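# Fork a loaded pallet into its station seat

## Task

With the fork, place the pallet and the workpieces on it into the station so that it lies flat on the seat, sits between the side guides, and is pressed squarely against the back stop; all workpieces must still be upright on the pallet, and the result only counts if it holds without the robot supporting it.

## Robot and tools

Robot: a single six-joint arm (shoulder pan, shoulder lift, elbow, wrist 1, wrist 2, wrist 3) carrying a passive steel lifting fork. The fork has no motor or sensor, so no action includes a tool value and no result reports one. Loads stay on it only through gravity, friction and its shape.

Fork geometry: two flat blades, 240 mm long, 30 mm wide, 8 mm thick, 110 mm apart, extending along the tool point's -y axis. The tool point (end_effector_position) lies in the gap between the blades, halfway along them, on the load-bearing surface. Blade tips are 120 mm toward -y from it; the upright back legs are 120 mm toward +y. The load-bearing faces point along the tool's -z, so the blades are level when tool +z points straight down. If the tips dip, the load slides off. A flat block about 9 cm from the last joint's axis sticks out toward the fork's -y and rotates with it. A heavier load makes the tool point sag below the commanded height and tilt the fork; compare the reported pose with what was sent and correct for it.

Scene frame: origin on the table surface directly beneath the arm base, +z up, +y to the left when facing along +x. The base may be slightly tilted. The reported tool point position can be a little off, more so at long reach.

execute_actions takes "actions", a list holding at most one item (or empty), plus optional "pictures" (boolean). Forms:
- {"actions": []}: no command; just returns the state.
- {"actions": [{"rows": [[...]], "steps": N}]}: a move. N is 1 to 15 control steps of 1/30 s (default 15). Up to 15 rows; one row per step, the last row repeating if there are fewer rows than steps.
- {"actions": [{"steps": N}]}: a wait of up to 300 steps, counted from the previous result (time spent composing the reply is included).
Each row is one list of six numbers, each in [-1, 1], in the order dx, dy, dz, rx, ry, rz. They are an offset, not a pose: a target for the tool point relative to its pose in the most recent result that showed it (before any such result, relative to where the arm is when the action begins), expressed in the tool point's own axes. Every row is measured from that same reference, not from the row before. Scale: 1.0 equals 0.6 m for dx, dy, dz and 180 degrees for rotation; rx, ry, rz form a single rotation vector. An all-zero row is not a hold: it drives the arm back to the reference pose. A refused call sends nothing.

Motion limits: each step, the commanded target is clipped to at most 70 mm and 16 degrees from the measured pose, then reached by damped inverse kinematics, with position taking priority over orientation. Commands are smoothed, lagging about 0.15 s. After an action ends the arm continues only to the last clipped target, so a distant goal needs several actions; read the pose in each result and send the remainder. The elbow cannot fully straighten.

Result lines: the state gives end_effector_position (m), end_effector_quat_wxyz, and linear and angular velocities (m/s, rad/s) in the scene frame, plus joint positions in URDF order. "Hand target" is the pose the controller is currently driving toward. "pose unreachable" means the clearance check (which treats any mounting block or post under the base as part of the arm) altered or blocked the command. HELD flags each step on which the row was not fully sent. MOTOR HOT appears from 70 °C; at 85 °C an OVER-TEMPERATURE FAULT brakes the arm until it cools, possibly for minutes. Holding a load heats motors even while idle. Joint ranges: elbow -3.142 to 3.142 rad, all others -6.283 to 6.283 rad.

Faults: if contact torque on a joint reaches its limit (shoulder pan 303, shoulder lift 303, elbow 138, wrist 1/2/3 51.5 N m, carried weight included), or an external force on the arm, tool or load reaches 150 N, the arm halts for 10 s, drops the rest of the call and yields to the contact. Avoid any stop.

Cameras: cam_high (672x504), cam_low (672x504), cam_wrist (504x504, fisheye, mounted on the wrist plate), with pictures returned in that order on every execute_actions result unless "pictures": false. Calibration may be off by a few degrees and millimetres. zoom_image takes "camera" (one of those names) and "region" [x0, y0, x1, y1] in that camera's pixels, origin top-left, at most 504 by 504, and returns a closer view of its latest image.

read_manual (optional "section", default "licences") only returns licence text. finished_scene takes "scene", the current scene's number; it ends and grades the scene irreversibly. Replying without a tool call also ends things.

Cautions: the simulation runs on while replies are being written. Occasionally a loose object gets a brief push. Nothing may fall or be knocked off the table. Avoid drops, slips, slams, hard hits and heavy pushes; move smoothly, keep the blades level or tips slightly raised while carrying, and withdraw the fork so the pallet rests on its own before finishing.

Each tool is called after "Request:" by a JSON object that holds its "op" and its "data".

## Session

Request:
{"op": "execute_actions", "data": {"actions": []}}

Scene clock: 0.00 s of 6000.00 s.
end_effector_position=(+0.9415, -0.3296, +0.2467) end_effector_quat_wxyz=(+0.037, +0.012, +0.997, +0.066) end_effector_velocity=(-0.001, -0.001, +0.000) end_effector_angular_velocity=(+0.001, -0.000, -0.002)
Joint positions: [ 2.475 -0.69   1.385 -1.68  -0.814 -2.392]
Joint velocities: [-0.002 -0.     0.001  0.001  0.    -0.   ]
Motor temperatures (°C, as the motors report them): [26 26 27 28 34 31]
Hand target: +0.941, -0.330, +0.247; +0.037, +0.012, +0.997, +0.066
camera_calibration (this result's frames):
cam_wrist: T_world_to_cam=[[-0.99227, 0.0851074, -0.0903181, 0.983447], [0.0376271, 0.899858, 0.434556, 0.0347991], [0.118257, 0.427799, -0.896105, 0.36076], [0, 0, 0, 1]] pos_world=[0.931873, -0.269346, 0.39698]

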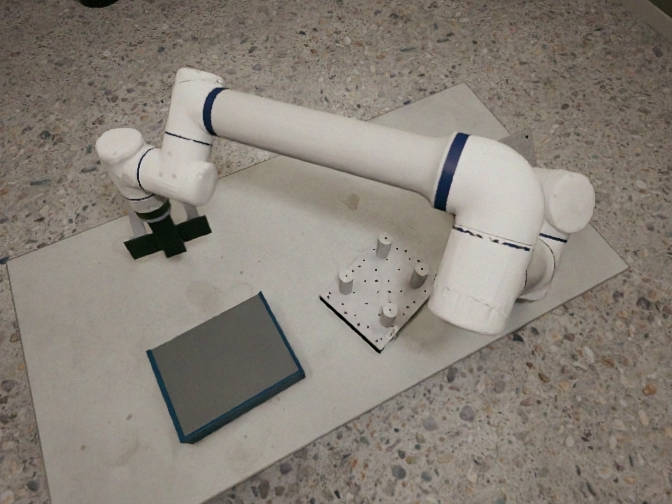

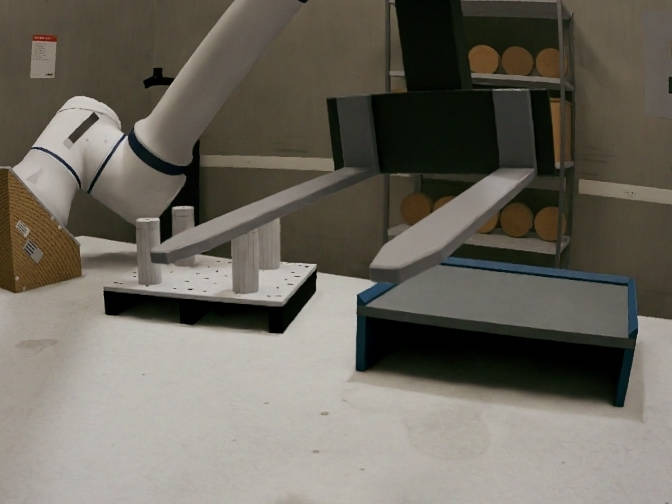

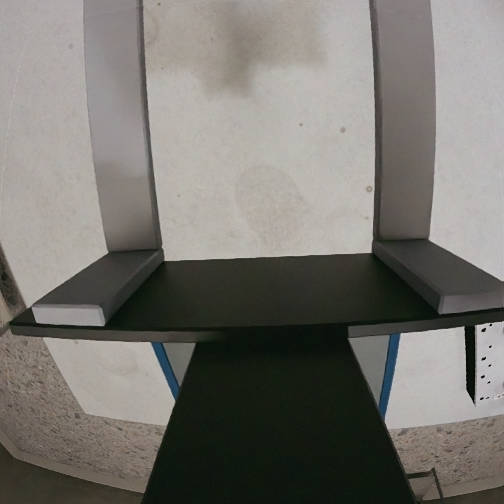

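Request:
{"op": "zoom_image", "data": {"camera": "cam_high", "region": [300, 210, 480, 370]}}

Request:
{"op": "zoom_image", "data": {"camera": "cam_high", "region": [130, 280, 330, 460]}}

Region (300, 210, 480, 370) of cam_high's 672x504 image, scaled by 2.800, with more detail than that image has.

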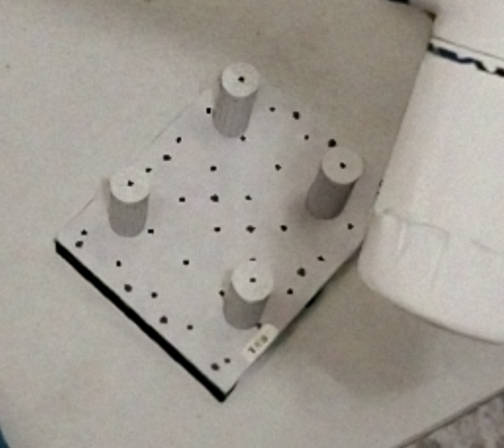

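Region (130, 280, 330, 460) of cam_high's 672x504 image, scaled by 2.520, with more detail than that image has; it fills the top 454 rows of this view, and the rest is white.

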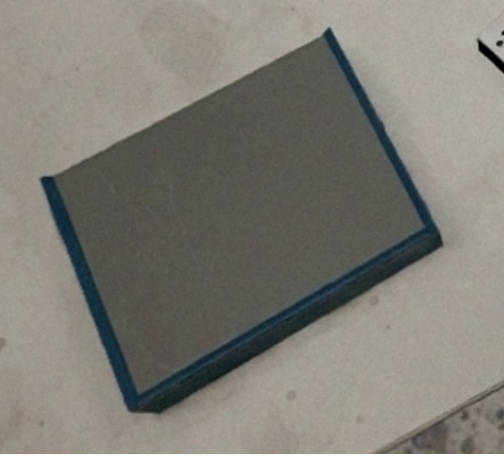

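Request:
{"op": "execute_actions", "data": {"actions": [{"rows":[[0.3,0.12,0,0.042,0.024,0]]}], "pictures": false}}

Request:
{"op": "execute_actions", "data": {"actions": [{"rows":[[0,0,0,0,0,0.5]]}], "pictures": false}}

Request:
{"op": "execute_actions", "data": {"actions": [{"rows":[[0,0,0,0,0,0.5]]}], "pictures": false}}

Request:
{"op": "execute_actions", "data": {"actions": [{"rows":[[0,0,0,0,0,0.3]]}], "pictures": false}}

Request:
{"op": "execute_actions", "data": {"actions": [{"steps":15}]}}

Scene clock: 22.47 s of 6000.00 s.
end_effector_position=(+0.7729, -0.2579, +0.2418) end_effector_quat_wxyz=(-0.004, +0.012, +1.000, +0.003) end_effector_velocity=(-0.100, +0.050, +0.014) end_effector_angular_velocity=(-0.045, -0.036, +0.016)
Joint positions: [ 2.463 -0.962  1.792 -1.855 -0.967 -2.373]
Joint velocities: [-0.044 -0.196  0.259 -0.106 -0.027 -0.022]
Motor temperatures (°C, as the motors report them): [26 26 27 28 34 31]
Hand target: +0.764, -0.253, +0.243; -0.002, +0.012, +1.000, +0.001
Off the commanded pose: 0.011 m, 0 deg.
Steps of this call (steps 1 to 90: nothing new was sent; then 18.97 s passed at rest; steps 91 to 105: all 15 steps of this action). Readings (end_effector_position):
91: (+0.9408, -0.3292, +0.2467)
92: (+0.9307, -0.3263, +0.2465)
94: (+0.9007, -0.3132, +0.2448)
98: (+0.8439, -0.2899, +0.2417)
105: the state above

Scene clock: 22.97 s of 6000.00 s.
end_effector_position=(+0.7740, -0.2557, +0.2415) end_effector_quat_wxyz=(-0.004, +0.392, +0.920, +0.016) end_effector_velocity=(+0.006, -0.001, -0.003) end_effector_angular_velocity=(+0.032, +0.043, -1.743)
Joint positions: [ 2.495 -0.796  1.548 -1.784 -0.923 -1.566]
Joint velocities: [-0.005  0.424 -0.531  0.121  0.024  1.732]
Motor temperatures (°C, as the motors report them): [26 26 27 28 34 31]
Hand target: +0.775, -0.255, +0.241; -0.005, +0.478, +0.878, +0.017
Off the commanded pose: 0.003 m, 45 deg; orientation clipped at the last step of the last action.
Steps of this call (steps 1 to 15: all 15 steps of this action). Readings (end_effector_position):
1: (+0.7700, -0.2566, +0.2421)
2: (+0.7685, -0.2561, +0.2424)
4: (+0.7705, -0.2556, +0.2425)
8: (+0.7726, -0.2552, +0.2415)
15: the state above

Scene clock: 23.47 s of 6000.00 s.
end_effector_position=(+0.7763, -0.2555, +0.2415) end_effector_quat_wxyz=(-0.018, +0.754, +0.656, +0.024) end_effector_velocity=(+0.001, -0.006, +0.001) end_effector_angular_velocity=(+0.049, +0.107, -1.792)
Joint positions: [ 2.446 -0.597  1.341 -1.726 -0.925 -0.725]
Joint velocities: [-0.163  0.304 -0.205  0.029 -0.074  1.611]
Motor temperatures (°C, as the motors report them): [26 26 27 28 34 31]
Hand target: +0.778, -0.256, +0.241; -0.022, +0.814, +0.579, +0.023
Off the commanded pose: 0.002 m, 38 deg; orientation clipped at the last step of the last action.
Steps of this call (steps 1 to 15: all 15 steps of this action). Readings (end_effector_position):
1: (+0.7741, -0.2557, +0.2414)
2: (+0.7745, -0.2552, +0.2413)
4: (+0.7752, -0.2546, +0.2413)
8: (+0.7758, -0.2546, +0.2414)
15: the state above

Scene clock: 23.97 s of 6000.00 s.
end_effector_position=(+0.7774, -0.2568, +0.2409) end_effector_quat_wxyz=(-0.035, +0.960, +0.278, +0.015) end_effector_velocity=(-0.004, +0.013, +0.002) end_effector_angular_velocity=(-0.101, +0.040, -0.771)
Joint positions: [ 2.351 -0.52   1.361 -1.749 -0.973  0.037]
Joint velocities: [-0.088 -0.079  0.219 -0.212 -0.1    0.754]
Motor temperatures (°C, as the motors report them): [26 26 27 28 34 31]
Hand target: +0.777, -0.256, +0.241; -0.030, +0.969, +0.244, +0.013
Off the commanded pose: 0.002 m, 4 deg.
Steps of this call (steps 1 to 15: all 15 steps of this action). Readings (end_effector_position):
1: (+0.7764, -0.2556, +0.2415)
2: (+0.7770, -0.2557, +0.2415)
4: (+0.7780, -0.2560, +0.2415)
8: (+0.7786, -0.2564, +0.2416)
15: the state above

Scene clock: 24.47 s of 6000.00 s.
end_effector_position=(+0.7768, -0.2559, +0.2413) end_effector_quat_wxyz=(-0.030, +0.969, +0.244, +0.013) end_effector_velocity=(+0.000, +0.001, -0.001) end_effector_angular_velocity=(-0.000, +0.002, -0.002)
Joint positions: [ 2.343 -0.528  1.382 -1.771 -0.983  0.107]
Joint velocities: [ 0.001 -0.     0.001 -0.001 -0.001  0.002]
Motor temperatures (°C, as the motors report them): [26 26 27 28 34 31]
Hand target: +0.777, -0.256, +0.241; -0.030, +0.969, +0.244, +0.013
Off the commanded pose: 0.001 m, 0 deg.
Steps of this call (steps 1 to 15: nothing new was sent). Readings (end_effector_position):
1: (+0.7773, -0.2565, +0.2411)
2: (+0.7772, -0.2562, +0.2413)
4: (+0.7770, -0.2560, +0.2413)
8: (+0.7768, -0.2559, +0.2413)
15: the state above
camera_calibration (this result's frames):
cam_wrist: T_world_to_cam=[[0.904507, 0.426305, 0.0114639, -0.597368], [0.40929, -0.87533, 0.257448, -0.723166], [0.119786, -0.228171, -0.966224, 0.191797], [0, 0, 0, 1]] pos_world=[0.813334, -0.334585, 0.378345]

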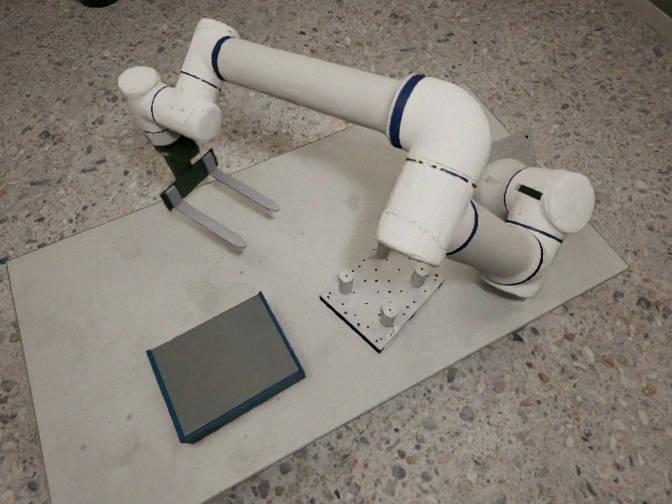

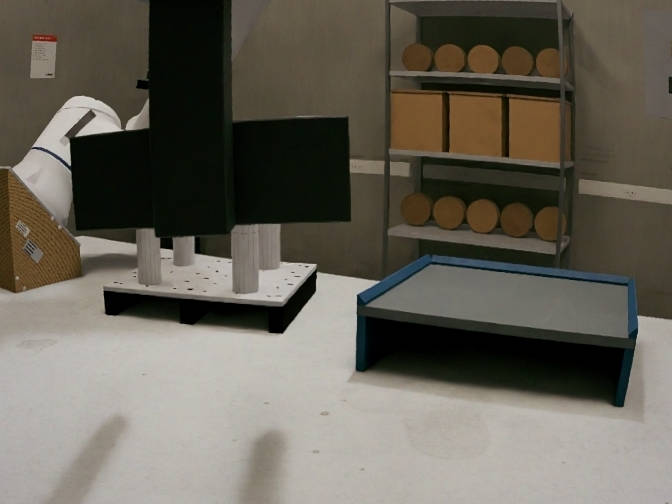

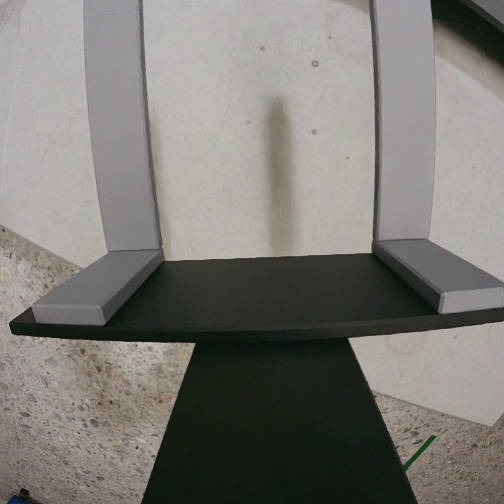

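Request:
{"op": "execute_actions", "data": {"actions": [{"rows":[[-0.293,-0.26,0.304,-0.017,-0.011,0.049]]}], "pictures": false}}

Request:
{"op": "execute_actions", "data": {"actions": [{"steps":15}]}}

Scene clock: 33.77 s of 6000.00 s.
end_effector_position=(+0.6141, -0.2055, +0.1075) end_effector_quat_wxyz=(-0.007, +0.985, +0.171, -0.003) end_effector_velocity=(-0.361, +0.109, -0.279) end_effector_angular_velocity=(-0.016, -0.008, -0.019)
Joint positions: [ 2.306 -0.635  1.874 -2.176 -1.051  0.243]
Joint velocities: [-0.091 -0.068  0.885 -0.795 -0.056 -0.055]
Motor temperatures (°C, as the motors report them): [26 26 28 28 34 31]
Hand target: +0.575, -0.192, +0.078; -0.006, +0.985, +0.170, -0.003
Off the commanded pose: 0.081 m, 1 deg; position clipped at the last step of the last action.
Steps of this call (steps 1 to 90: nothing new was sent; then 5.80 s passed at rest; steps 91 to 105: all 15 steps of this action). Readings (end_effector_position):
91: (+0.7763, -0.2557, +0.2409)
92: (+0.7710, -0.2542, +0.2363)
94: (+0.7458, -0.2466, +0.2146)
98: (+0.6986, -0.2317, +0.1751)
105: the state above

Scene clock: 34.27 s of 6000.00 s.
end_effector_position=(+0.5748, -0.1924, +0.0779) end_effector_quat_wxyz=(-0.006, +0.985, +0.170, -0.003) end_effector_velocity=(-0.002, +0.000, -0.001) end_effector_angular_velocity=(+0.000, -0.000, -0.001)
Joint positions: [ 2.296 -0.641  1.969 -2.263 -1.057  0.237]
Joint velocities: [-0.001 -0.     0.004 -0.003 -0.001 -0.   ]
Motor temperatures (°C, as the motors report them): [26 26 28 28 34 31]
Hand target: +0.575, -0.192, +0.078; -0.006, +0.985, +0.170, -0.003
Off the commanded pose: 0.030 m, 1 deg; position clipped at the last step of the last action.
Steps of this call (steps 1 to 15: nothing new was sent). Readings (end_effector_position):
1: (+0.6021, -0.2019, +0.0983)
2: (+0.5926, -0.1987, +0.0911)
4: (+0.5835, -0.1957, +0.0842)
8: (+0.5767, -0.1931, +0.0792)
15: the state above
camera_calibration (this result's frames):
cam_wrist: T_world_to_cam=[[0.958372, 0.283899, -0.0304064, -0.49498], [0.279829, -0.912759, 0.297603, -0.478759], [0.0567354, -0.293723, -0.954205, 0.0952153], [0, 0, 0, 1]] pos_world=[0.602944, -0.2685, 0.218285]

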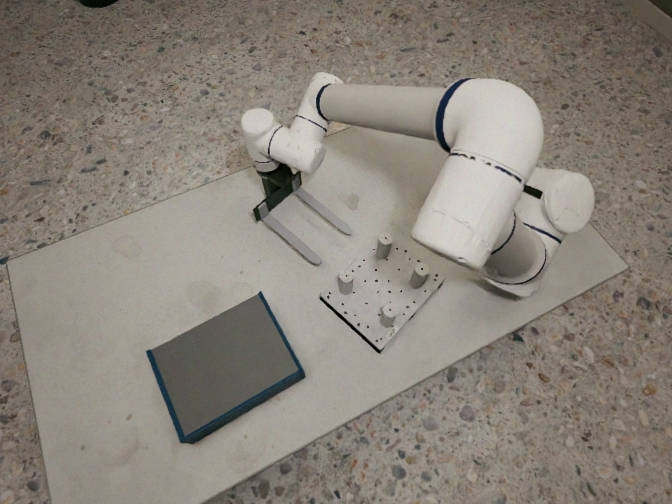

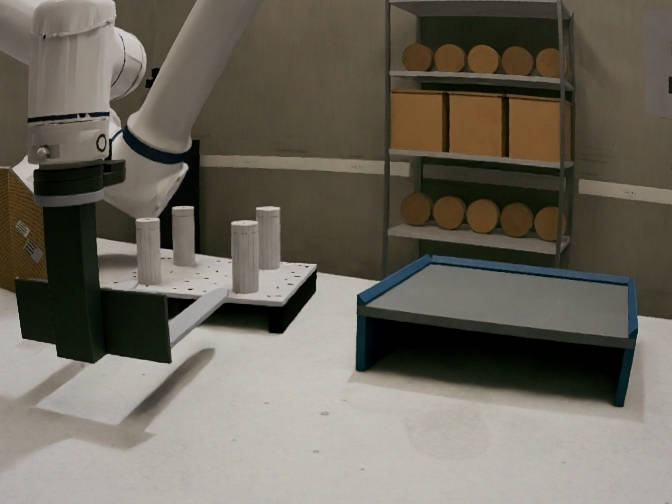

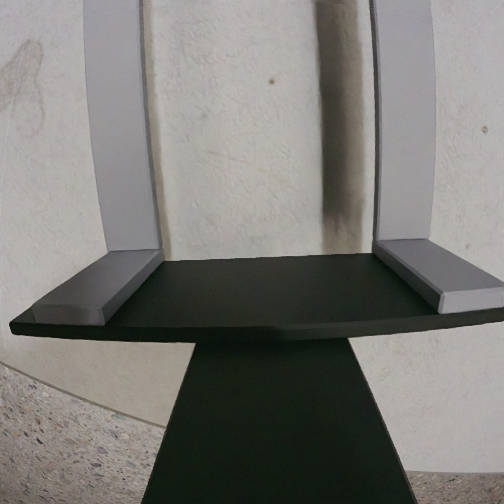

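Request:
{"op": "execute_actions", "data": {"actions": [{"rows":[[-0.012,0,0.03,-0.002,0,0],[-0.025,0,0.06,-0.003,0.001,0],[-0.037,-0.02,0.085,-0.004,0.002,0]]}]}}

Request:
{"op": "zoom_image", "data": {"camera": "cam_low", "region": [60, 250, 330, 400]}}

Request:
{"op": "zoom_image", "data": {"camera": "cam_high", "region": [250, 180, 450, 360]}}

Scene clock: 41.80 s of 6000.00 s.
end_effector_position=(+0.5498, -0.1881, +0.0276) end_effector_quat_wxyz=(+0.000, +0.985, +0.170, +0.001) end_effector_velocity=(-0.003, +0.001, -0.006) end_effector_angular_velocity=(-0.001, -0.001, -0.000)
Joint positions: [ 2.306 -0.602  2.039 -2.393 -1.048  0.254]
Joint velocities: [ 0.002  0.005  0.007 -0.015  0.001  0.003]
Motor temperatures (°C, as the motors report them): [26 26 28 28 34 31]
Hand target: +0.550, -0.188, +0.027; +0.000, +0.985, +0.170, +0.001
Off the commanded pose: 0.001 m, 0 deg.
Steps of this call (steps 1 to 90: nothing new was sent; then 4.03 s passed at rest; steps 91 to 105: all 15 steps of this action). Readings (end_effector_position):
91: (+0.5745, -0.1924, +0.0775)
92: (+0.5733, -0.1935, +0.0735)
94: (+0.5629, -0.1919, +0.0537)
98: (+0.5524, -0.1885, +0.0335)
105: the state above
camera_calibration (this result's frames):
cam_wrist: T_world_to_cam=[[0.958636, 0.283655, -0.0236004, -0.474109], [0.276823, -0.909825, 0.309172, -0.451], [0.0662257, -0.302916, -0.950713, 0.0428569], [0, 0, 0, 1]] pos_world=[0.576507, -0.262866, 0.168992]

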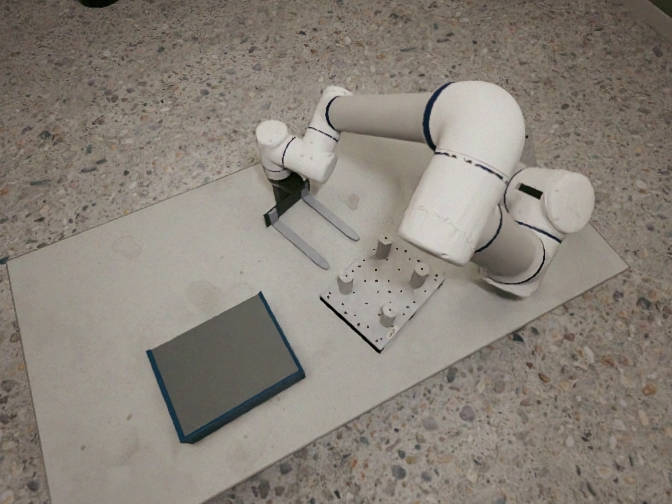

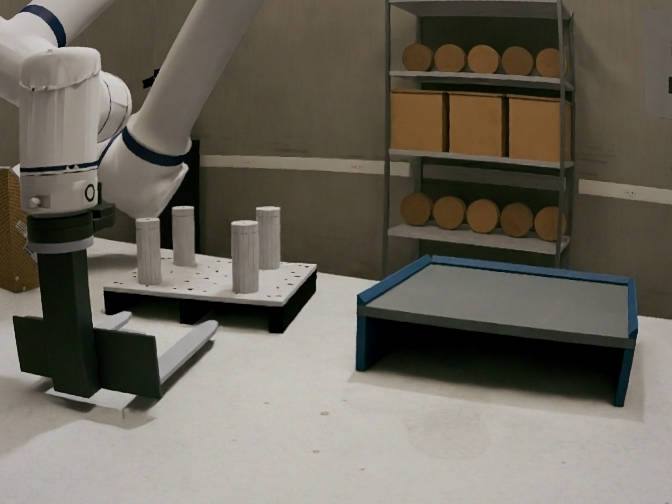

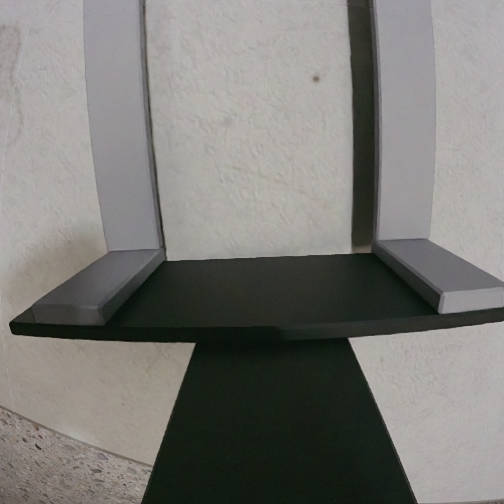

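Region (60, 250, 330, 400) of cam_low's 672x504 image, scaled by 1.867, with more detail than that image has.

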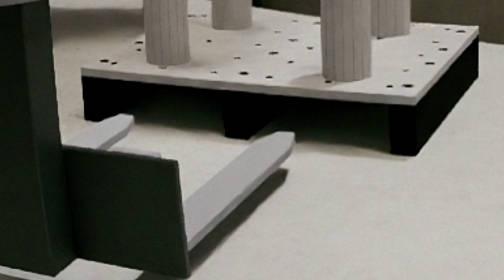

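Region (250, 180, 450, 360) of cam_high's 672x504 image, scaled by 2.520, with more detail than that image has; it fills the top 454 rows of this view, and the rest is white.

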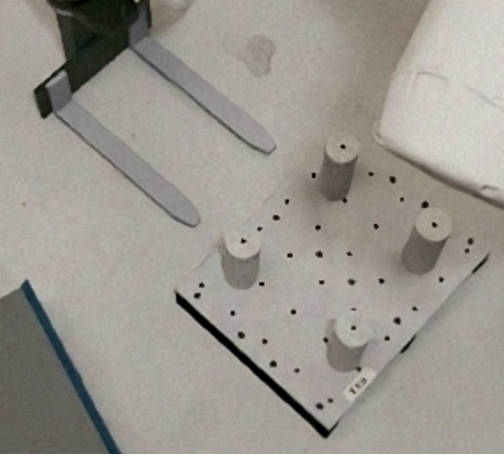

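Request:
{"op": "execute_actions", "data": {"actions": [{"rows":[[0,-0.01,0.003,0,0,0],[0,-0.025,0.004,0,0,0],[0,-0.04,0.004,0,0,0],[0,-0.06,0.004,0,0,0],[0,-0.08,0.004,0,0,0],[0,-0.1,0.004,0,0,0],[0,-0.12,0.004,0,0,0],[0,-0.14,0.004,0,0,0],[0,-0.16,0.004,0,0,0],[0,-0.18,0.004,0,0,0],[0,-0.2,0.004,0,0,0],[0,-0.22,0.004,0,0,0],[0,-0.24,0.004,0,0,0],[0,-0.26,0.004,0,0,0],[0,-0.28,0.004,0,0,0]]}], "pictures": false}}

Request:
{"op": "execute_actions", "data": {"actions": [{"rows":[[0,-0.08,0,0,0,0],[0,-0.1,0,0,0,0],[0,-0.115,0,0,0,0],[0,-0.13,0,0,0,0],[0,-0.14,0,0,0,0],[0,-0.15,0,0,0,0]]}]}}

Scene clock: 51.47 s of 6000.00 s.
end_effector_position=(+0.5063, -0.0694, +0.0223) end_effector_quat_wxyz=(-0.001, +0.985, +0.170, +0.001) end_effector_velocity=(-0.119, +0.326, -0.004) end_effector_angular_velocity=(+0.000, -0.001, -0.001)
Joint positions: [ 2.356 -0.769  2.242 -2.451 -1.02   0.3  ]
Joint velocities: [ 0.147 -0.497  0.523 -0.101  0.083  0.144]
Motor temperatures (°C, as the motors report them): [26 26 28 28 34 31]
Hand target: +0.493, -0.034, +0.021; -0.001, +0.985, +0.170, +0.001
Off the commanded pose: 0.042 m, 0 deg.
Steps of this call (steps 1 to 90: nothing new was sent; then 6.17 s passed at rest; steps 91 to 105: all 15 steps of this action). Readings (end_effector_position):
91: (+0.5495, -0.1880, +0.0270)
92: (+0.5490, -0.1866, +0.0266)
94: (+0.5457, -0.1776, +0.0255)
98: (+0.5335, -0.1440, +0.0240)
105: the state above

Scene clock: 51.97 s of 6000.00 s.
end_effector_position=(+0.4764, +0.0142, +0.0221) end_effector_quat_wxyz=(-0.001, +0.985, +0.170, +0.001) end_effector_velocity=(-0.004, +0.012, +0.002) end_effector_angular_velocity=(+0.001, +0.001, -0.003)
Joint positions: [ 2.398 -0.904  2.368 -2.463 -0.997  0.341]
Joint velocities: [ 0.005 -0.023  0.015  0.007  0.002  0.007]
Motor temperatures (°C, as the motors report them): [26 26 28 28 34 31]
Hand target: +0.476, +0.015, +0.022; -0.001, +0.985, +0.170, +0.001
Off the commanded pose: 0.001 m, 0 deg.
Steps of this call (steps 1 to 15: all 15 steps of this action). Readings (end_effector_position):
1: (+0.5023, -0.0584, +0.0221)
2: (+0.4984, -0.0485, +0.0215)
4: (+0.4910, -0.0289, +0.0207)
8: (+0.4799, +0.0020, +0.0206)
15: the state above
camera_calibration (this result's frames):
cam_wrist: T_world_to_cam=[[0.958484, 0.28409, -0.0245103, -0.461185], [0.277641, -0.910216, 0.307283, -0.245253], [0.0649864, -0.301331, -0.951302, 0.104439], [0, 0, 0, 1]] pos_world=[0.503344, -0.0607448, 0.163411]

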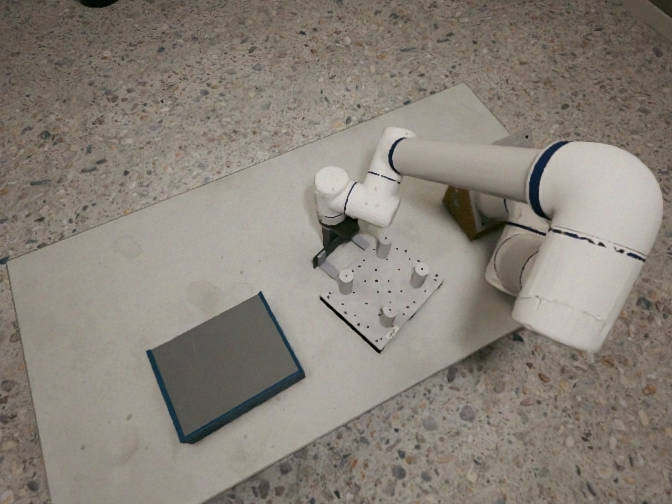

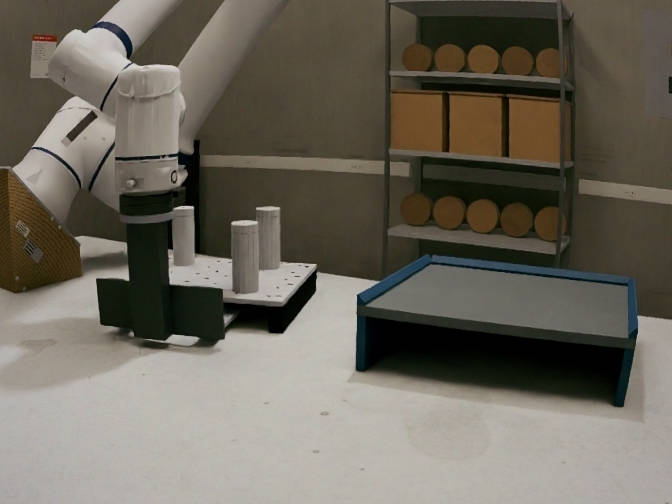

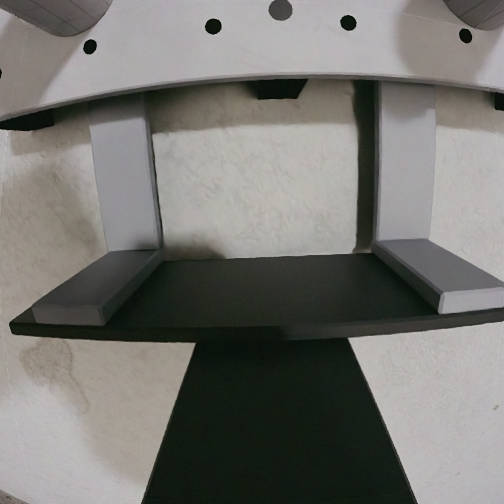

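Request:
{"op": "execute_actions", "data": {"actions": [{"rows":[[0.003,-0.01,0,0,0,0],[0.006,-0.025,0,0,0,0],[0.009,-0.04,0,0,0,0],[0.012,-0.055,0,0,0,0],[0.015,-0.07,0,0,0,0],[0.015,-0.085,0,0,0,0],[0.015,-0.1,0,0,0,0],[0.015,-0.112,0,0,0,0],[0.015,-0.122,0,0,0,0],[0.015,-0.13,0,0,0,0],[0.015,-0.135,0,0,0,0]]}], "pictures": false}}

Request:
{"op": "execute_actions", "data": {"actions": [{"rows":[[0,-0.005,-0.004,0,0,0],[0,-0.005,-0.008,0,0,0],[0,-0.005,-0.012,0.001,0,0],[0,-0.005,-0.015,0.001,0,0],[0,-0.005,-0.018,0.001,0,0],[0,-0.005,-0.021,0.002,0,0],[0,-0.005,-0.024,0.002,0,0],[0,-0.005,-0.027,0.003,0,0],[0,-0.005,-0.03,0.003,0,0],[0,-0.005,-0.033,0.004,0,0],[0,-0.005,-0.037,0.004,0,0],[0,-0.005,-0.041,0.005,0,0],[0,-0.005,-0.045,0.005,0,0],[0,-0.005,-0.048,0.005,0,0],[0,-0.005,-0.05,0.005,0,0]]}], "pictures": false}}

Request:
{"op": "execute_actions", "data": {"actions": [{"steps":12}]}}

Scene clock: 61.97 s of 6000.00 s.
end_effector_position=(+0.4588, +0.0889, +0.0216) end_effector_quat_wxyz=(-0.001, +0.985, +0.170, +0.001) end_effector_velocity=(-0.014, +0.051, +0.004) end_effector_angular_velocity=(+0.005, +0.003, -0.007)
Joint positions: [ 2.455 -1.035  2.452 -2.448 -0.967  0.4  ]
Joint velocities: [ 0.034 -0.101  0.053  0.034  0.019  0.039]
Motor temperatures (°C, as the motors report them): [26 26 28 28 34 31]
Hand target: +0.458, +0.093, +0.022; -0.001, +0.985, +0.170, +0.001
Off the commanded pose: 0.005 m, 0 deg.
Steps of this call (steps 1 to 90: nothing new was sent; then 6.50 s passed at rest; steps 91 to 105: all 15 steps of this action). Readings (end_effector_position):
91: (+0.4761, +0.0154, +0.0223)
92: (+0.4761, +0.0168, +0.0223)
94: (+0.4749, +0.0258, +0.0220)
98: (+0.4689, +0.0544, +0.0211)
105: the state above

Scene clock: 62.47 s of 6000.00 s.
end_effector_position=(+0.4576, +0.0919, +0.0453) end_effector_quat_wxyz=(-0.008, +0.985, +0.170, -0.000) end_effector_velocity=(+0.001, -0.001, +0.058) end_effector_angular_velocity=(+0.018, +0.005, +0.003)
Joint positions: [ 2.43  -1.076  2.44  -2.366 -0.974  0.365]
Joint velocities: [-0.063 -0.09  -0.036  0.182 -0.027 -0.079]
Motor temperatures (°C, as the motors report them): [26 26 28 28 34 31]
Hand target: +0.458, +0.092, +0.051; -0.009, +0.985, +0.170, -0.000
Off the commanded pose: 0.006 m, 0 deg.
Steps of this call (steps 1 to 15: all 15 steps of this action). Readings (end_effector_position):
1: (+0.4584, +0.0903, +0.0218)
2: (+0.4582, +0.0910, +0.0223)
4: (+0.4579, +0.0916, +0.0249)
8: (+0.4579, +0.0917, +0.0319)
15: the state above

Scene clock: 62.87 s of 6000.00 s.
end_effector_position=(+0.4578, +0.0918, +0.0513) end_effector_quat_wxyz=(-0.009, +0.985, +0.170, -0.000) end_effector_velocity=(-0.000, +0.000, +0.000) end_effector_angular_velocity=(+0.000, +0.001, +0.001)
Joint positions: [ 2.424 -1.085  2.437 -2.348 -0.977  0.358]
Joint velocities: [ 0.001 -0.001 -0.     0.002 -0.    -0.001]
Motor temperatures (°C, as the motors report them): [26 26 28 28 34 31]
Hand target: +0.458, +0.092, +0.051; -0.009, +0.985, +0.170, -0.000
Off the commanded pose: 0.000 m, 0 deg.
Steps of this call (steps 1 to 12: nothing new was sent). Readings (end_effector_position):
1: (+0.4577, +0.0918, +0.0472)
2: (+0.4579, +0.0918, +0.0486)
4: (+0.4578, +0.0918, +0.0500)
8: (+0.4578, +0.0918, +0.0510)
12: the state above
camera_calibration (this result's frames):
cam_wrist: T_world_to_cam=[[0.95828, 0.284725, -0.0251053, -0.464631], [0.279393, -0.914543, 0.29249, -0.178135], [0.0603194, -0.287302, -0.955939, 0.157803], [0, 0, 0, 1]] pos_world=[0.485498, 0.0147175, 0.191288]

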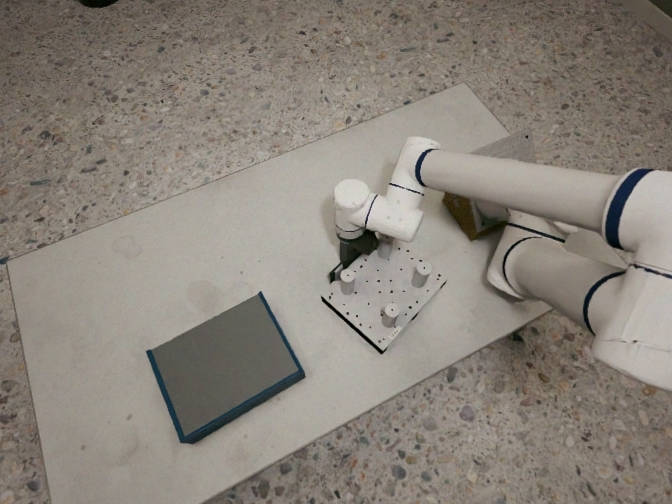

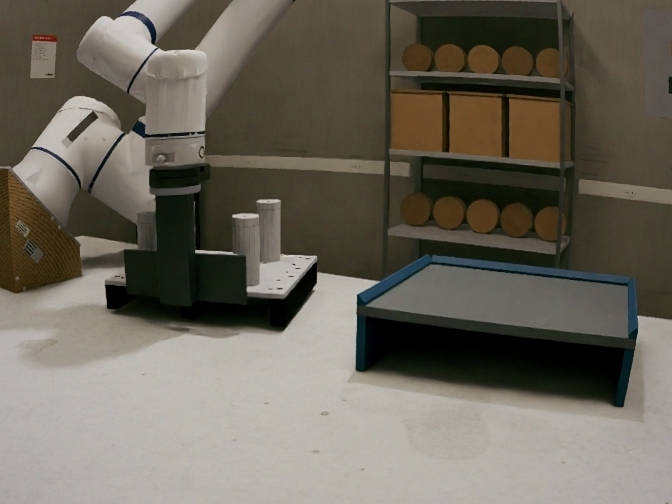

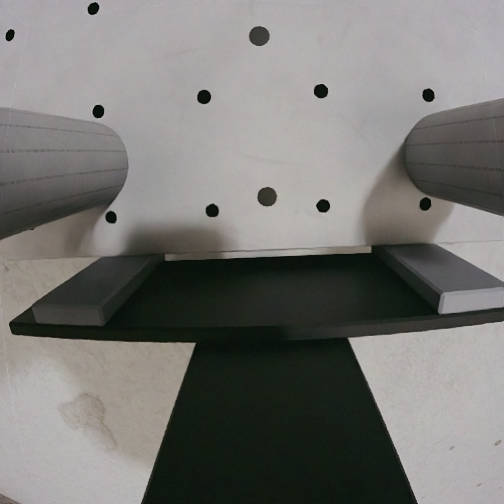

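Request:
{"op": "execute_actions", "data": {"actions": [{"rows":[[0,0,-0.004,0,0,0],[0,0,-0.012,0,0,0],[0,0,-0.024,0,0,0],[0,0,-0.04,0,0,0],[0,0,-0.058,0,0,0],[0,0,-0.078,0,0,0],[0,0,-0.098,0,0,0],[0,0,-0.118,0,0,0],[0,0,-0.138,0,0,0],[0,0,-0.158,0,0,0],[0,0,-0.178,0,0,0],[0,0,-0.196,0,0,0],[0,0,-0.212,0,0,0],[0,0,-0.225,0,0,0],[0,0,-0.235,0,0,0]]}], "pictures": false}}

Request:
{"op": "execute_actions", "data": {"actions": [{"rows":[[0,0,-0.055,0,0,0.002],[0,0,-0.06,0,0,0.006],[0,0,-0.06,0,0,0.012],[0,0,-0.06,0,0,0.019],[0,0,-0.06,0,0,0.027],[0,0,-0.06,0,0,0.035],[0,0,-0.06,0,0,0.043],[0,0,-0.06,0,0,0.051],[0,0,-0.06,0,0,0.059],[0,0,-0.06,0,0,0.067],[0,0,-0.06,0,0,0.074],[0,0,-0.06,0,0,0.08],[0,0,-0.06,0,0,0.085],[0,0,-0.06,0,0,0.088],[0,0,-0.06,0,0,0.09]]}], "pictures": false}}

Request:
{"op": "execute_actions", "data": {"actions": [{"steps":15}], "pictures": false}}

Request:
{"op": "execute_actions", "data": {"actions": [{"rows":[[0.002,0,0,0,0,0],[0.005,0,0,0,0,0],[0.009,0.001,0,0,0,0],[0.014,0.001,0,0,0,0],[0.02,0.002,0,0,0,0],[0.027,0.002,0,0,0,0],[0.035,0.003,0,0,0,0],[0.044,0.004,0,0,0,0],[0.054,0.004,0,0,0,0],[0.065,0.005,0,0,0,0],[0.077,0.006,0,0,0,0],[0.09,0.007,0,0,0,0],[0.104,0.008,0,0,0,0],[0.119,0.01,0,0,0,0],[0.134,0.011,0,0,0,0]]}], "pictures": false}}

Request:
{"op": "execute_actions", "data": {"actions": [{"rows":[[0.062,0.005,0,0,0,0],[0.079,0.006,0,0,0,0],[0.096,0.008,0,0,0,0],[0.113,0.009,0,0,0,0],[0.13,0.011,0,0,0,0],[0.147,0.012,0,0,0,0],[0.164,0.013,0,0,0,0],[0.181,0.015,0,0,0,0],[0.198,0.016,0,0,0,0],[0.215,0.018,0,0,0,0],[0.232,0.019,0,0,0,0],[0.249,0.02,0,0,0,0],[0.266,0.022,0,0,0,0],[0.283,0.023,0,0,0,0],[0.3,0.025,0,0,0,0]]}], "pictures": false}}

Request:
{"op": "execute_actions", "data": {"actions": [{"rows":[[0.072,0.006,0,0,0,0],[0.089,0.007,0,0,0,0],[0.106,0.009,0,0,0,0],[0.123,0.01,0,0,0,0],[0.14,0.012,0,0,0,0],[0.157,0.013,0,0,0,0],[0.174,0.014,0,0,0,0],[0.191,0.016,0,0,0,0],[0.208,0.017,0,0,0,0],[0.225,0.019,0,0,0,0],[0.242,0.02,0,0,0,0],[0.259,0.021,0,0,0,0],[0.276,0.023,0,0,0,0],[0.293,0.024,0,0,0,0],[0.31,0.026,0,0,0,0]]}], "pictures": false}}

Request:
{"op": "execute_actions", "data": {"actions": [{"rows":[[0.072,0.006,0,0,0,0],[0.089,0.007,0,0,0,0],[0.106,0.009,0,0,0,0],[0.123,0.01,0,0,0,0],[0.139,0.011,0,0,0,0],[0.154,0.013,0,0,0,0],[0.168,0.014,0,0,0,0],[0.181,0.015,0,0,0,0],[0.193,0.016,0,0,0,0],[0.204,0.017,0,0,0,0],[0.214,0.018,0,0,0,0],[0.222,0.018,0,0,0,0],[0.229,0.019,0,0,0,0],[0.235,0.019,0,0,0,0],[0.24,0.02,0,0,0,0]]}], "pictures": false}}

Request:
{"op": "execute_actions", "data": {"actions": [{"steps":18}]}}

Scene clock: 94.17 s of 6000.00 s.
end_effector_position=(+0.4609, +0.0888, +0.1578) end_effector_quat_wxyz=(-0.007, +0.985, +0.170, +0.001) end_effector_velocity=(-0.002, -0.003, +0.285) end_effector_angular_velocity=(+0.001, +0.003, +0.002)
Joint positions: [ 2.317 -1.235  2.361 -2.07  -1.036  0.256]
Joint velocities: [-0.267 -0.336 -0.245  0.712 -0.158 -0.255]
Motor temperatures (°C, as the motors report them): [26 26 28 28 34 31]
Hand target: +0.460, +0.089, +0.187; -0.008, +0.985, +0.170, +0.001
Off the commanded pose: 0.035 m, 0 deg.
Steps of this call (steps 1 to 90: nothing new was sent; then 27.80 s passed at rest; steps 91 to 105: all 15 steps of this action). Readings (end_effector_position):
91: (+0.4578, +0.0918, +0.0514)
92: (+0.4577, +0.0918, +0.0520)
94: (+0.4578, +0.0917, +0.0572)
98: (+0.4591, +0.0908, +0.0854)
105: the state above

Scene clock: 94.67 s of 6000.00 s.
end_effector_position=(+0.4610, +0.0882, +0.1936) end_effector_quat_wxyz=(-0.009, +0.999, +0.052, +0.000) end_effector_velocity=(-0.001, +0.002, +0.002) end_effector_angular_velocity=(-0.006, +0.008, -0.455)
Joint positions: [ 2.23  -1.294  2.376 -1.986 -1.087  0.413]
Joint velocities: [-0.105 -0.065  0.1    0.003 -0.067  0.365]
Motor temperatures (°C, as the motors report them): [26 26 28 28 34 31]
Hand target: +0.461, +0.088, +0.194; -0.008, +1.000, +0.030, +0.000
Off the commanded pose: 0.000 m, 3 deg.
Steps of this call (steps 1 to 15: all 15 steps of this action). Readings (end_effector_position):
1: (+0.4609, +0.0887, +0.1669)
2: (+0.4612, +0.0884, +0.1738)
4: (+0.4613, +0.0882, +0.1836)
8: (+0.4612, +0.0882, +0.1914)
15: the state above

Scene clock: 95.17 s of 6000.00 s.
end_effector_position=(+0.4610, +0.0882, +0.1938) end_effector_quat_wxyz=(-0.008, +1.000, +0.030, +0.000) end_effector_velocity=(+0.000, -0.001, +0.001) end_effector_angular_velocity=(-0.001, -0.001, -0.001)
Joint positions: [ 2.22  -1.301  2.386 -1.985 -1.094  0.448]
Joint velocities: [-0.001 -0.    -0.001 -0.001 -0.     0.001]
Motor temperatures (°C, as the motors report them): [26 26 28 28 34 31]
Hand target: +0.461, +0.088, +0.194; -0.008, +1.000, +0.030, +0.000
Off the commanded pose: 0.000 m, 0 deg.
Steps of this call (steps 1 to 15: nothing new was sent). Readings (end_effector_position):
1: (+0.4610, +0.0882, +0.1936)
2: (+0.4610, +0.0882, +0.1937)
4: (+0.4610, +0.0882, +0.1937)
8: (+0.4610, +0.0882, +0.1938)
15: the state above

Scene clock: 95.67 s of 6000.00 s.
end_effector_position=(+0.5136, +0.0876, +0.1946) end_effector_quat_wxyz=(-0.008, +1.000, +0.030, +0.000) end_effector_velocity=(+0.225, -0.006, +0.004) end_effector_angular_velocity=(-0.001, -0.001, +0.000)
Joint positions: [ 2.291 -1.247  2.304 -1.989 -1.05   0.512]
Joint velocities: [ 0.279  0.235 -0.36  -0.005  0.167  0.258]
Motor temperatures (°C, as the motors report them): [26 26 28 28 34 31]
Hand target: +0.539, +0.087, +0.195; -0.008, +1.000, +0.030, +0.001
Off the commanded pose: 0.028 m, 0 deg.
Steps of this call (steps 1 to 15: all 15 steps of this action). Readings (end_effector_position):
1: (+0.4610, +0.0882, +0.1938)
2: (+0.4611, +0.0883, +0.1937)
4: (+0.4632, +0.0883, +0.1938)
8: (+0.4738, +0.0880, +0.1940)
15: the state above

Scene clock: 96.17 s of 6000.00 s.
end_effector_position=(+0.6571, +0.0854, +0.1961) end_effector_quat_wxyz=(-0.008, +1.000, +0.030, +0.001) end_effector_velocity=(+0.301, -0.006, -0.002) end_effector_angular_velocity=(-0.001, +0.002, -0.001)
Joint positions: [ 2.44  -1.1    2.063 -1.973 -0.966  0.658]
Joint velocities: [ 0.261  0.316 -0.533  0.065  0.137  0.269]
Motor temperatures (°C, as the motors report them): [26 26 28 28 34 31]
Hand target: +0.690, +0.085, +0.196; -0.008, +1.000, +0.030, +0.001
Off the commanded pose: 0.037 m, 0 deg.
Steps of this call (steps 1 to 15: all 15 steps of this action). Readings (end_effector_position):
1: (+0.5215, +0.0874, +0.1948)
2: (+0.5297, +0.0873, +0.1951)
4: (+0.5476, +0.0873, +0.1957)
8: (+0.5862, +0.0869, +0.1961)
15: the state above

Scene clock: 96.67 s of 6000.00 s.
end_effector_position=(+0.8066, +0.0831, +0.1973) end_effector_quat_wxyz=(-0.008, +1.000, +0.030, +0.002) end_effector_velocity=(+0.300, -0.007, -0.002) end_effector_angular_velocity=(-0.003, -0.000, +0.002)
Joint positions: [ 2.548 -0.942  1.78  -1.919 -0.911  0.776]
Joint velocities: [ 0.185  0.332 -0.607  0.146  0.085  0.207]
Motor temperatures (°C, as the motors report them): [26 26 28 28 34 31]
Hand target: +0.839, +0.082, +0.197; -0.008, +1.000, +0.030, +0.002
Off the commanded pose: 0.037 m, 0 deg.
Steps of this call (steps 1 to 15: all 15 steps of this action). Readings (end_effector_position):
1: (+0.6672, +0.0852, +0.1961)
2: (+0.6767, +0.0851, +0.1964)
4: (+0.6957, +0.0852, +0.1968)
8: (+0.7355, +0.0846, +0.1972)
15: the state above

Scene clock: 97.17 s of 6000.00 s.
end_effector_position=(+0.9345, +0.0807, +0.1979) end_effector_quat_wxyz=(-0.007, +1.000, +0.030, +0.002) end_effector_velocity=(+0.151, -0.005, -0.002) end_effector_angular_velocity=(+0.000, +0.007, +0.001)
Joint positions: [ 2.616 -0.796  1.503 -1.839 -0.88   0.856]
Joint velocities: [ 0.073  0.19  -0.36   0.123  0.027  0.079]
Motor temperatures (°C, as the motors report them): [26 26 28 28 34 31]
Hand target: +0.950, +0.080, +0.198; -0.007, +1.000, +0.030, +0.002
Off the commanded pose: 0.017 m, 0 deg.
Steps of this call (steps 1 to 15: all 15 steps of this action). Readings (end_effector_position):
1: (+0.8167, +0.0828, +0.1973)
2: (+0.8261, +0.0828, +0.1975)
4: (+0.8451, +0.0828, +0.1978)
8: (+0.8834, +0.0822, +0.1981)
15: the state above

Scene clock: 97.77 s of 6000.00 s.
end_effector_position=(+0.9498, +0.0800, +0.1977) end_effector_quat_wxyz=(-0.007, +1.000, +0.030, +0.002) end_effector_velocity=(-0.000, +0.000, -0.001) end_effector_angular_velocity=(+0.001, +0.001, -0.001)
Joint positions: [ 2.623 -0.776  1.466 -1.826 -0.877  0.863]
Joint velocities: [0.001 0.    0.001 0.    0.    0.   ]
Motor temperatures (°C, as the motors report them): [26 26 28 28 34 31]
Hand target: +0.950, +0.080, +0.198; -0.007, +1.000, +0.030, +0.002
Off the commanded pose: 0.001 m, 0 deg.
Steps of this call (steps 1 to 18: nothing new was sent). Readings (end_effector_position):
1: (+0.9393, +0.0805, +0.1979)
2: (+0.9427, +0.0803, +0.1979)
4: (+0.9464, +0.0801, +0.1977)
8: (+0.9490, +0.0800, +0.1977)
18: the state above
camera_calibration (this result's frames):
cam_wrist: T_world_to_cam=[[0.99972, 0.00609735, -0.022844, -0.946564], [0.0125639, -0.955475, 0.294803, -0.112949], [-0.0200293, -0.295008, -0.955285, 0.341554], [0, 0, 0, 1]] pos_world=[0.95456, -0.00138717, 0.337956]

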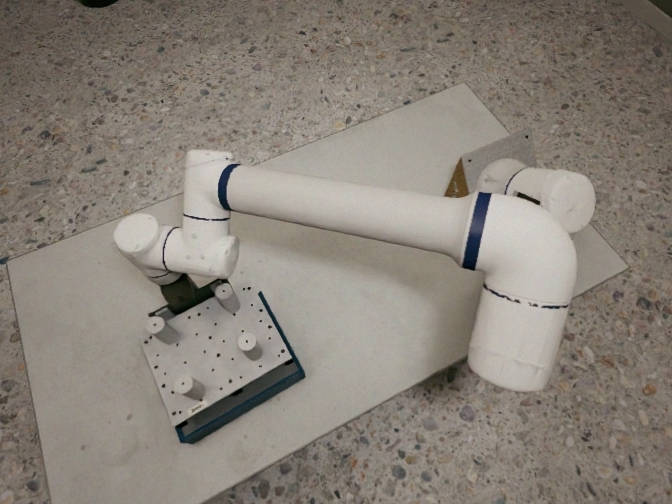

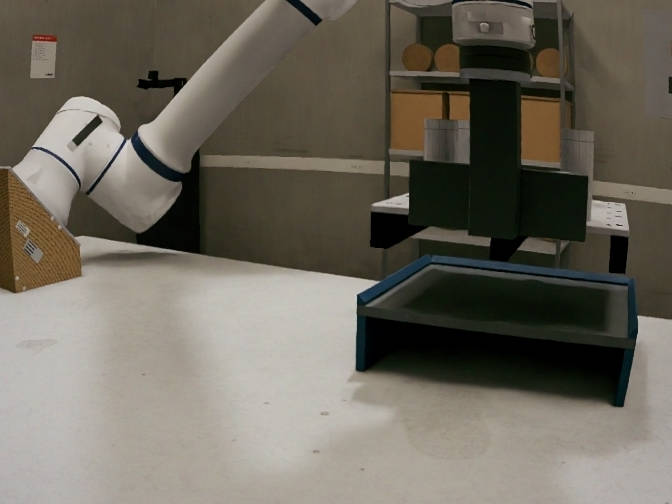

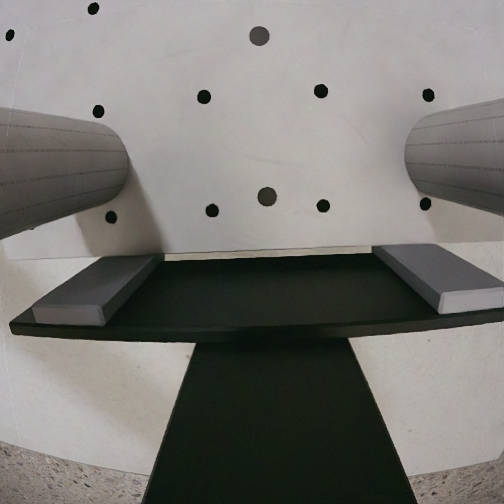

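Request:
{"op": "execute_actions", "data": {"actions": [{"rows":[[0,0,0.003,0,0,0],[0,0,0.008,-0.001,0,0],[0,0,0.014,-0.001,0,0],[0,0,0.021,-0.002,0,0],[0,0,0.028,-0.002,0,0],[0,0,0.035,-0.003,-0.001,0],[0,0,0.042,-0.003,-0.001,0],[0,0,0.048,-0.004,-0.001,0],[0,0,0.053,-0.004,-0.001,0],[0,0,0.057,-0.004,-0.001,0],[0,0,0.06,-0.004,-0.001,0]]}], "pictures": false}}

Request:
{"op": "execute_actions", "data": {"actions": [{"steps":10}]}}

Request:
{"op": "zoom_image", "data": {"camera": "cam_low", "region": [340, 190, 672, 380]}}

Request:
{"op": "zoom_image", "data": {"camera": "cam_high", "region": [130, 280, 330, 460]}}

Scene clock: 106.33 s of 6000.00 s.
end_effector_position=(+0.9498, +0.0804, +0.1637) end_effector_quat_wxyz=(-0.001, +1.000, +0.030, +0.000) end_effector_velocity=(+0.003, +0.001, -0.018) end_effector_angular_velocity=(-0.005, -0.008, +0.001)
Joint positions: [ 2.647 -0.762  1.489 -1.888 -0.879  0.896]
Joint velocities: [ 0.013  0.01   0.01  -0.041  0.005  0.022]
Motor temperatures (°C, as the motors report them): [26 26 28 28 34 31]
Hand target: +0.950, +0.080, +0.162; -0.001, +1.000, +0.030, +0.001
Off the commanded pose: 0.002 m, 0 deg.
Steps of this call (steps 1 to 90: nothing new was sent; then 5.07 s passed at rest; steps 91 to 105: all 15 steps of this action). Readings (end_effector_position):
91: (+0.9498, +0.0800, +0.1977)
92: (+0.9499, +0.0801, +0.1974)
94: (+0.9500, +0.0802, +0.1942)
98: (+0.9497, +0.0803, +0.1809)
105: the state above

Scene clock: 106.67 s of 6000.00 s.
end_effector_position=(+0.9499, +0.0805, +0.1618) end_effector_quat_wxyz=(-0.001, +1.000, +0.030, +0.001) end_effector_velocity=(-0.000, -0.001, -0.000) end_effector_angular_velocity=(-0.000, -0.000, -0.000)
Joint positions: [ 2.648 -0.761  1.491 -1.892 -0.878  0.898]
Joint velocities: [-0.     0.     0.001 -0.002 -0.     0.   ]
Motor temperatures (°C, as the motors report them): [26 26 28 28 34 31]
Hand target: +0.950, +0.080, +0.162; -0.001, +1.000, +0.030, +0.001
Off the commanded pose: 0.000 m, 0 deg.
Steps of this call (steps 1 to 10: nothing new was sent). Readings (end_effector_position):
1: (+0.9499, +0.0805, +0.1631)
2: (+0.9499, +0.0805, +0.1627)
4: (+0.9499, +0.0804, +0.1622)
8: (+0.9499, +0.0805, +0.1619)
10: the state above
camera_calibration (this result's frames):
cam_wrist: T_world_to_cam=[[0.999662, 0.00576713, -0.0253602, -0.947046], [0.0132775, -0.951626, 0.306972, -0.104858], [-0.022363, -0.307204, -0.951381, 0.309929], [0, 0, 0, 1]] pos_world=[0.955049, 0.000887287, 0.303031]

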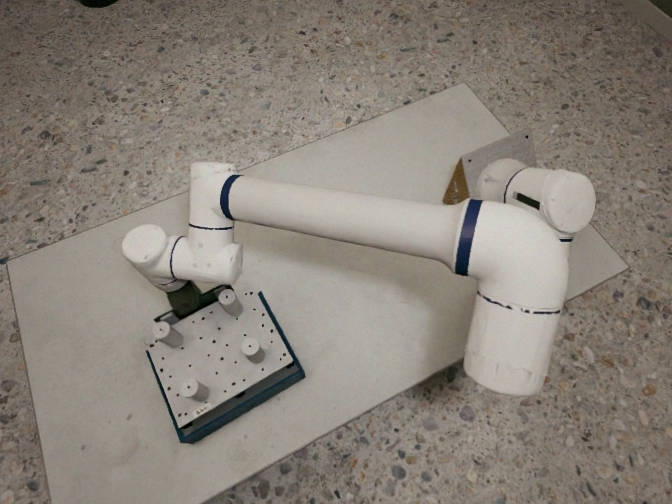

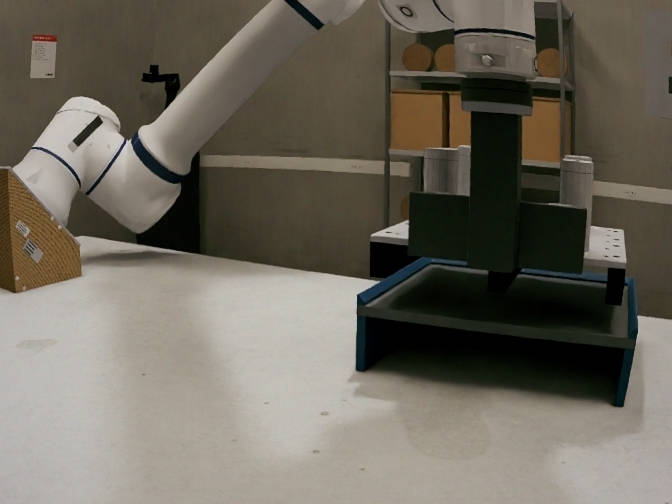

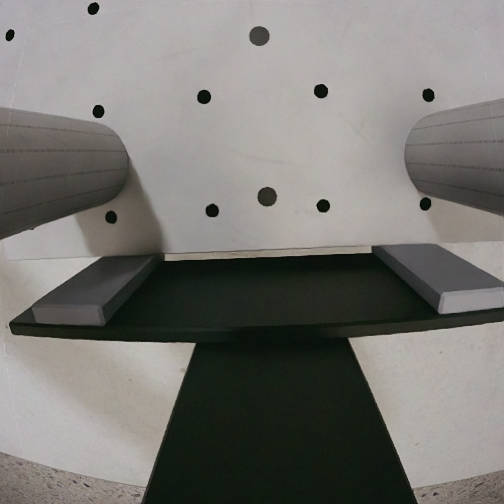

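Region (340, 190, 672, 380) of cam_low's 672x504 image, scaled by 1.518, with more detail than that image has; it fills the top 288 rows of this view, and the rest is white.

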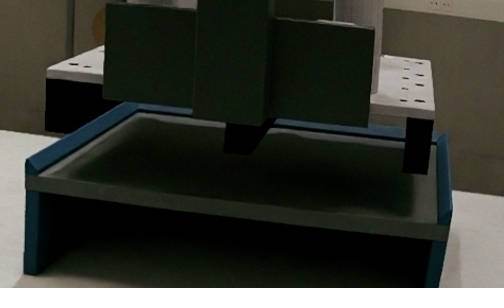

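Region (130, 280, 330, 460) of cam_high's 672x504 image, scaled by 2.520, with more detail than that image has; it fills the top 454 rows of this view, and the rest is white.

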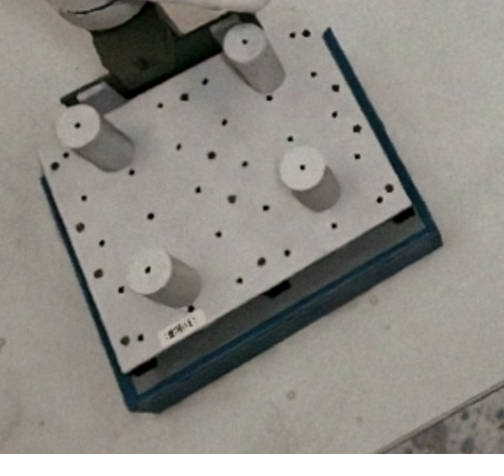

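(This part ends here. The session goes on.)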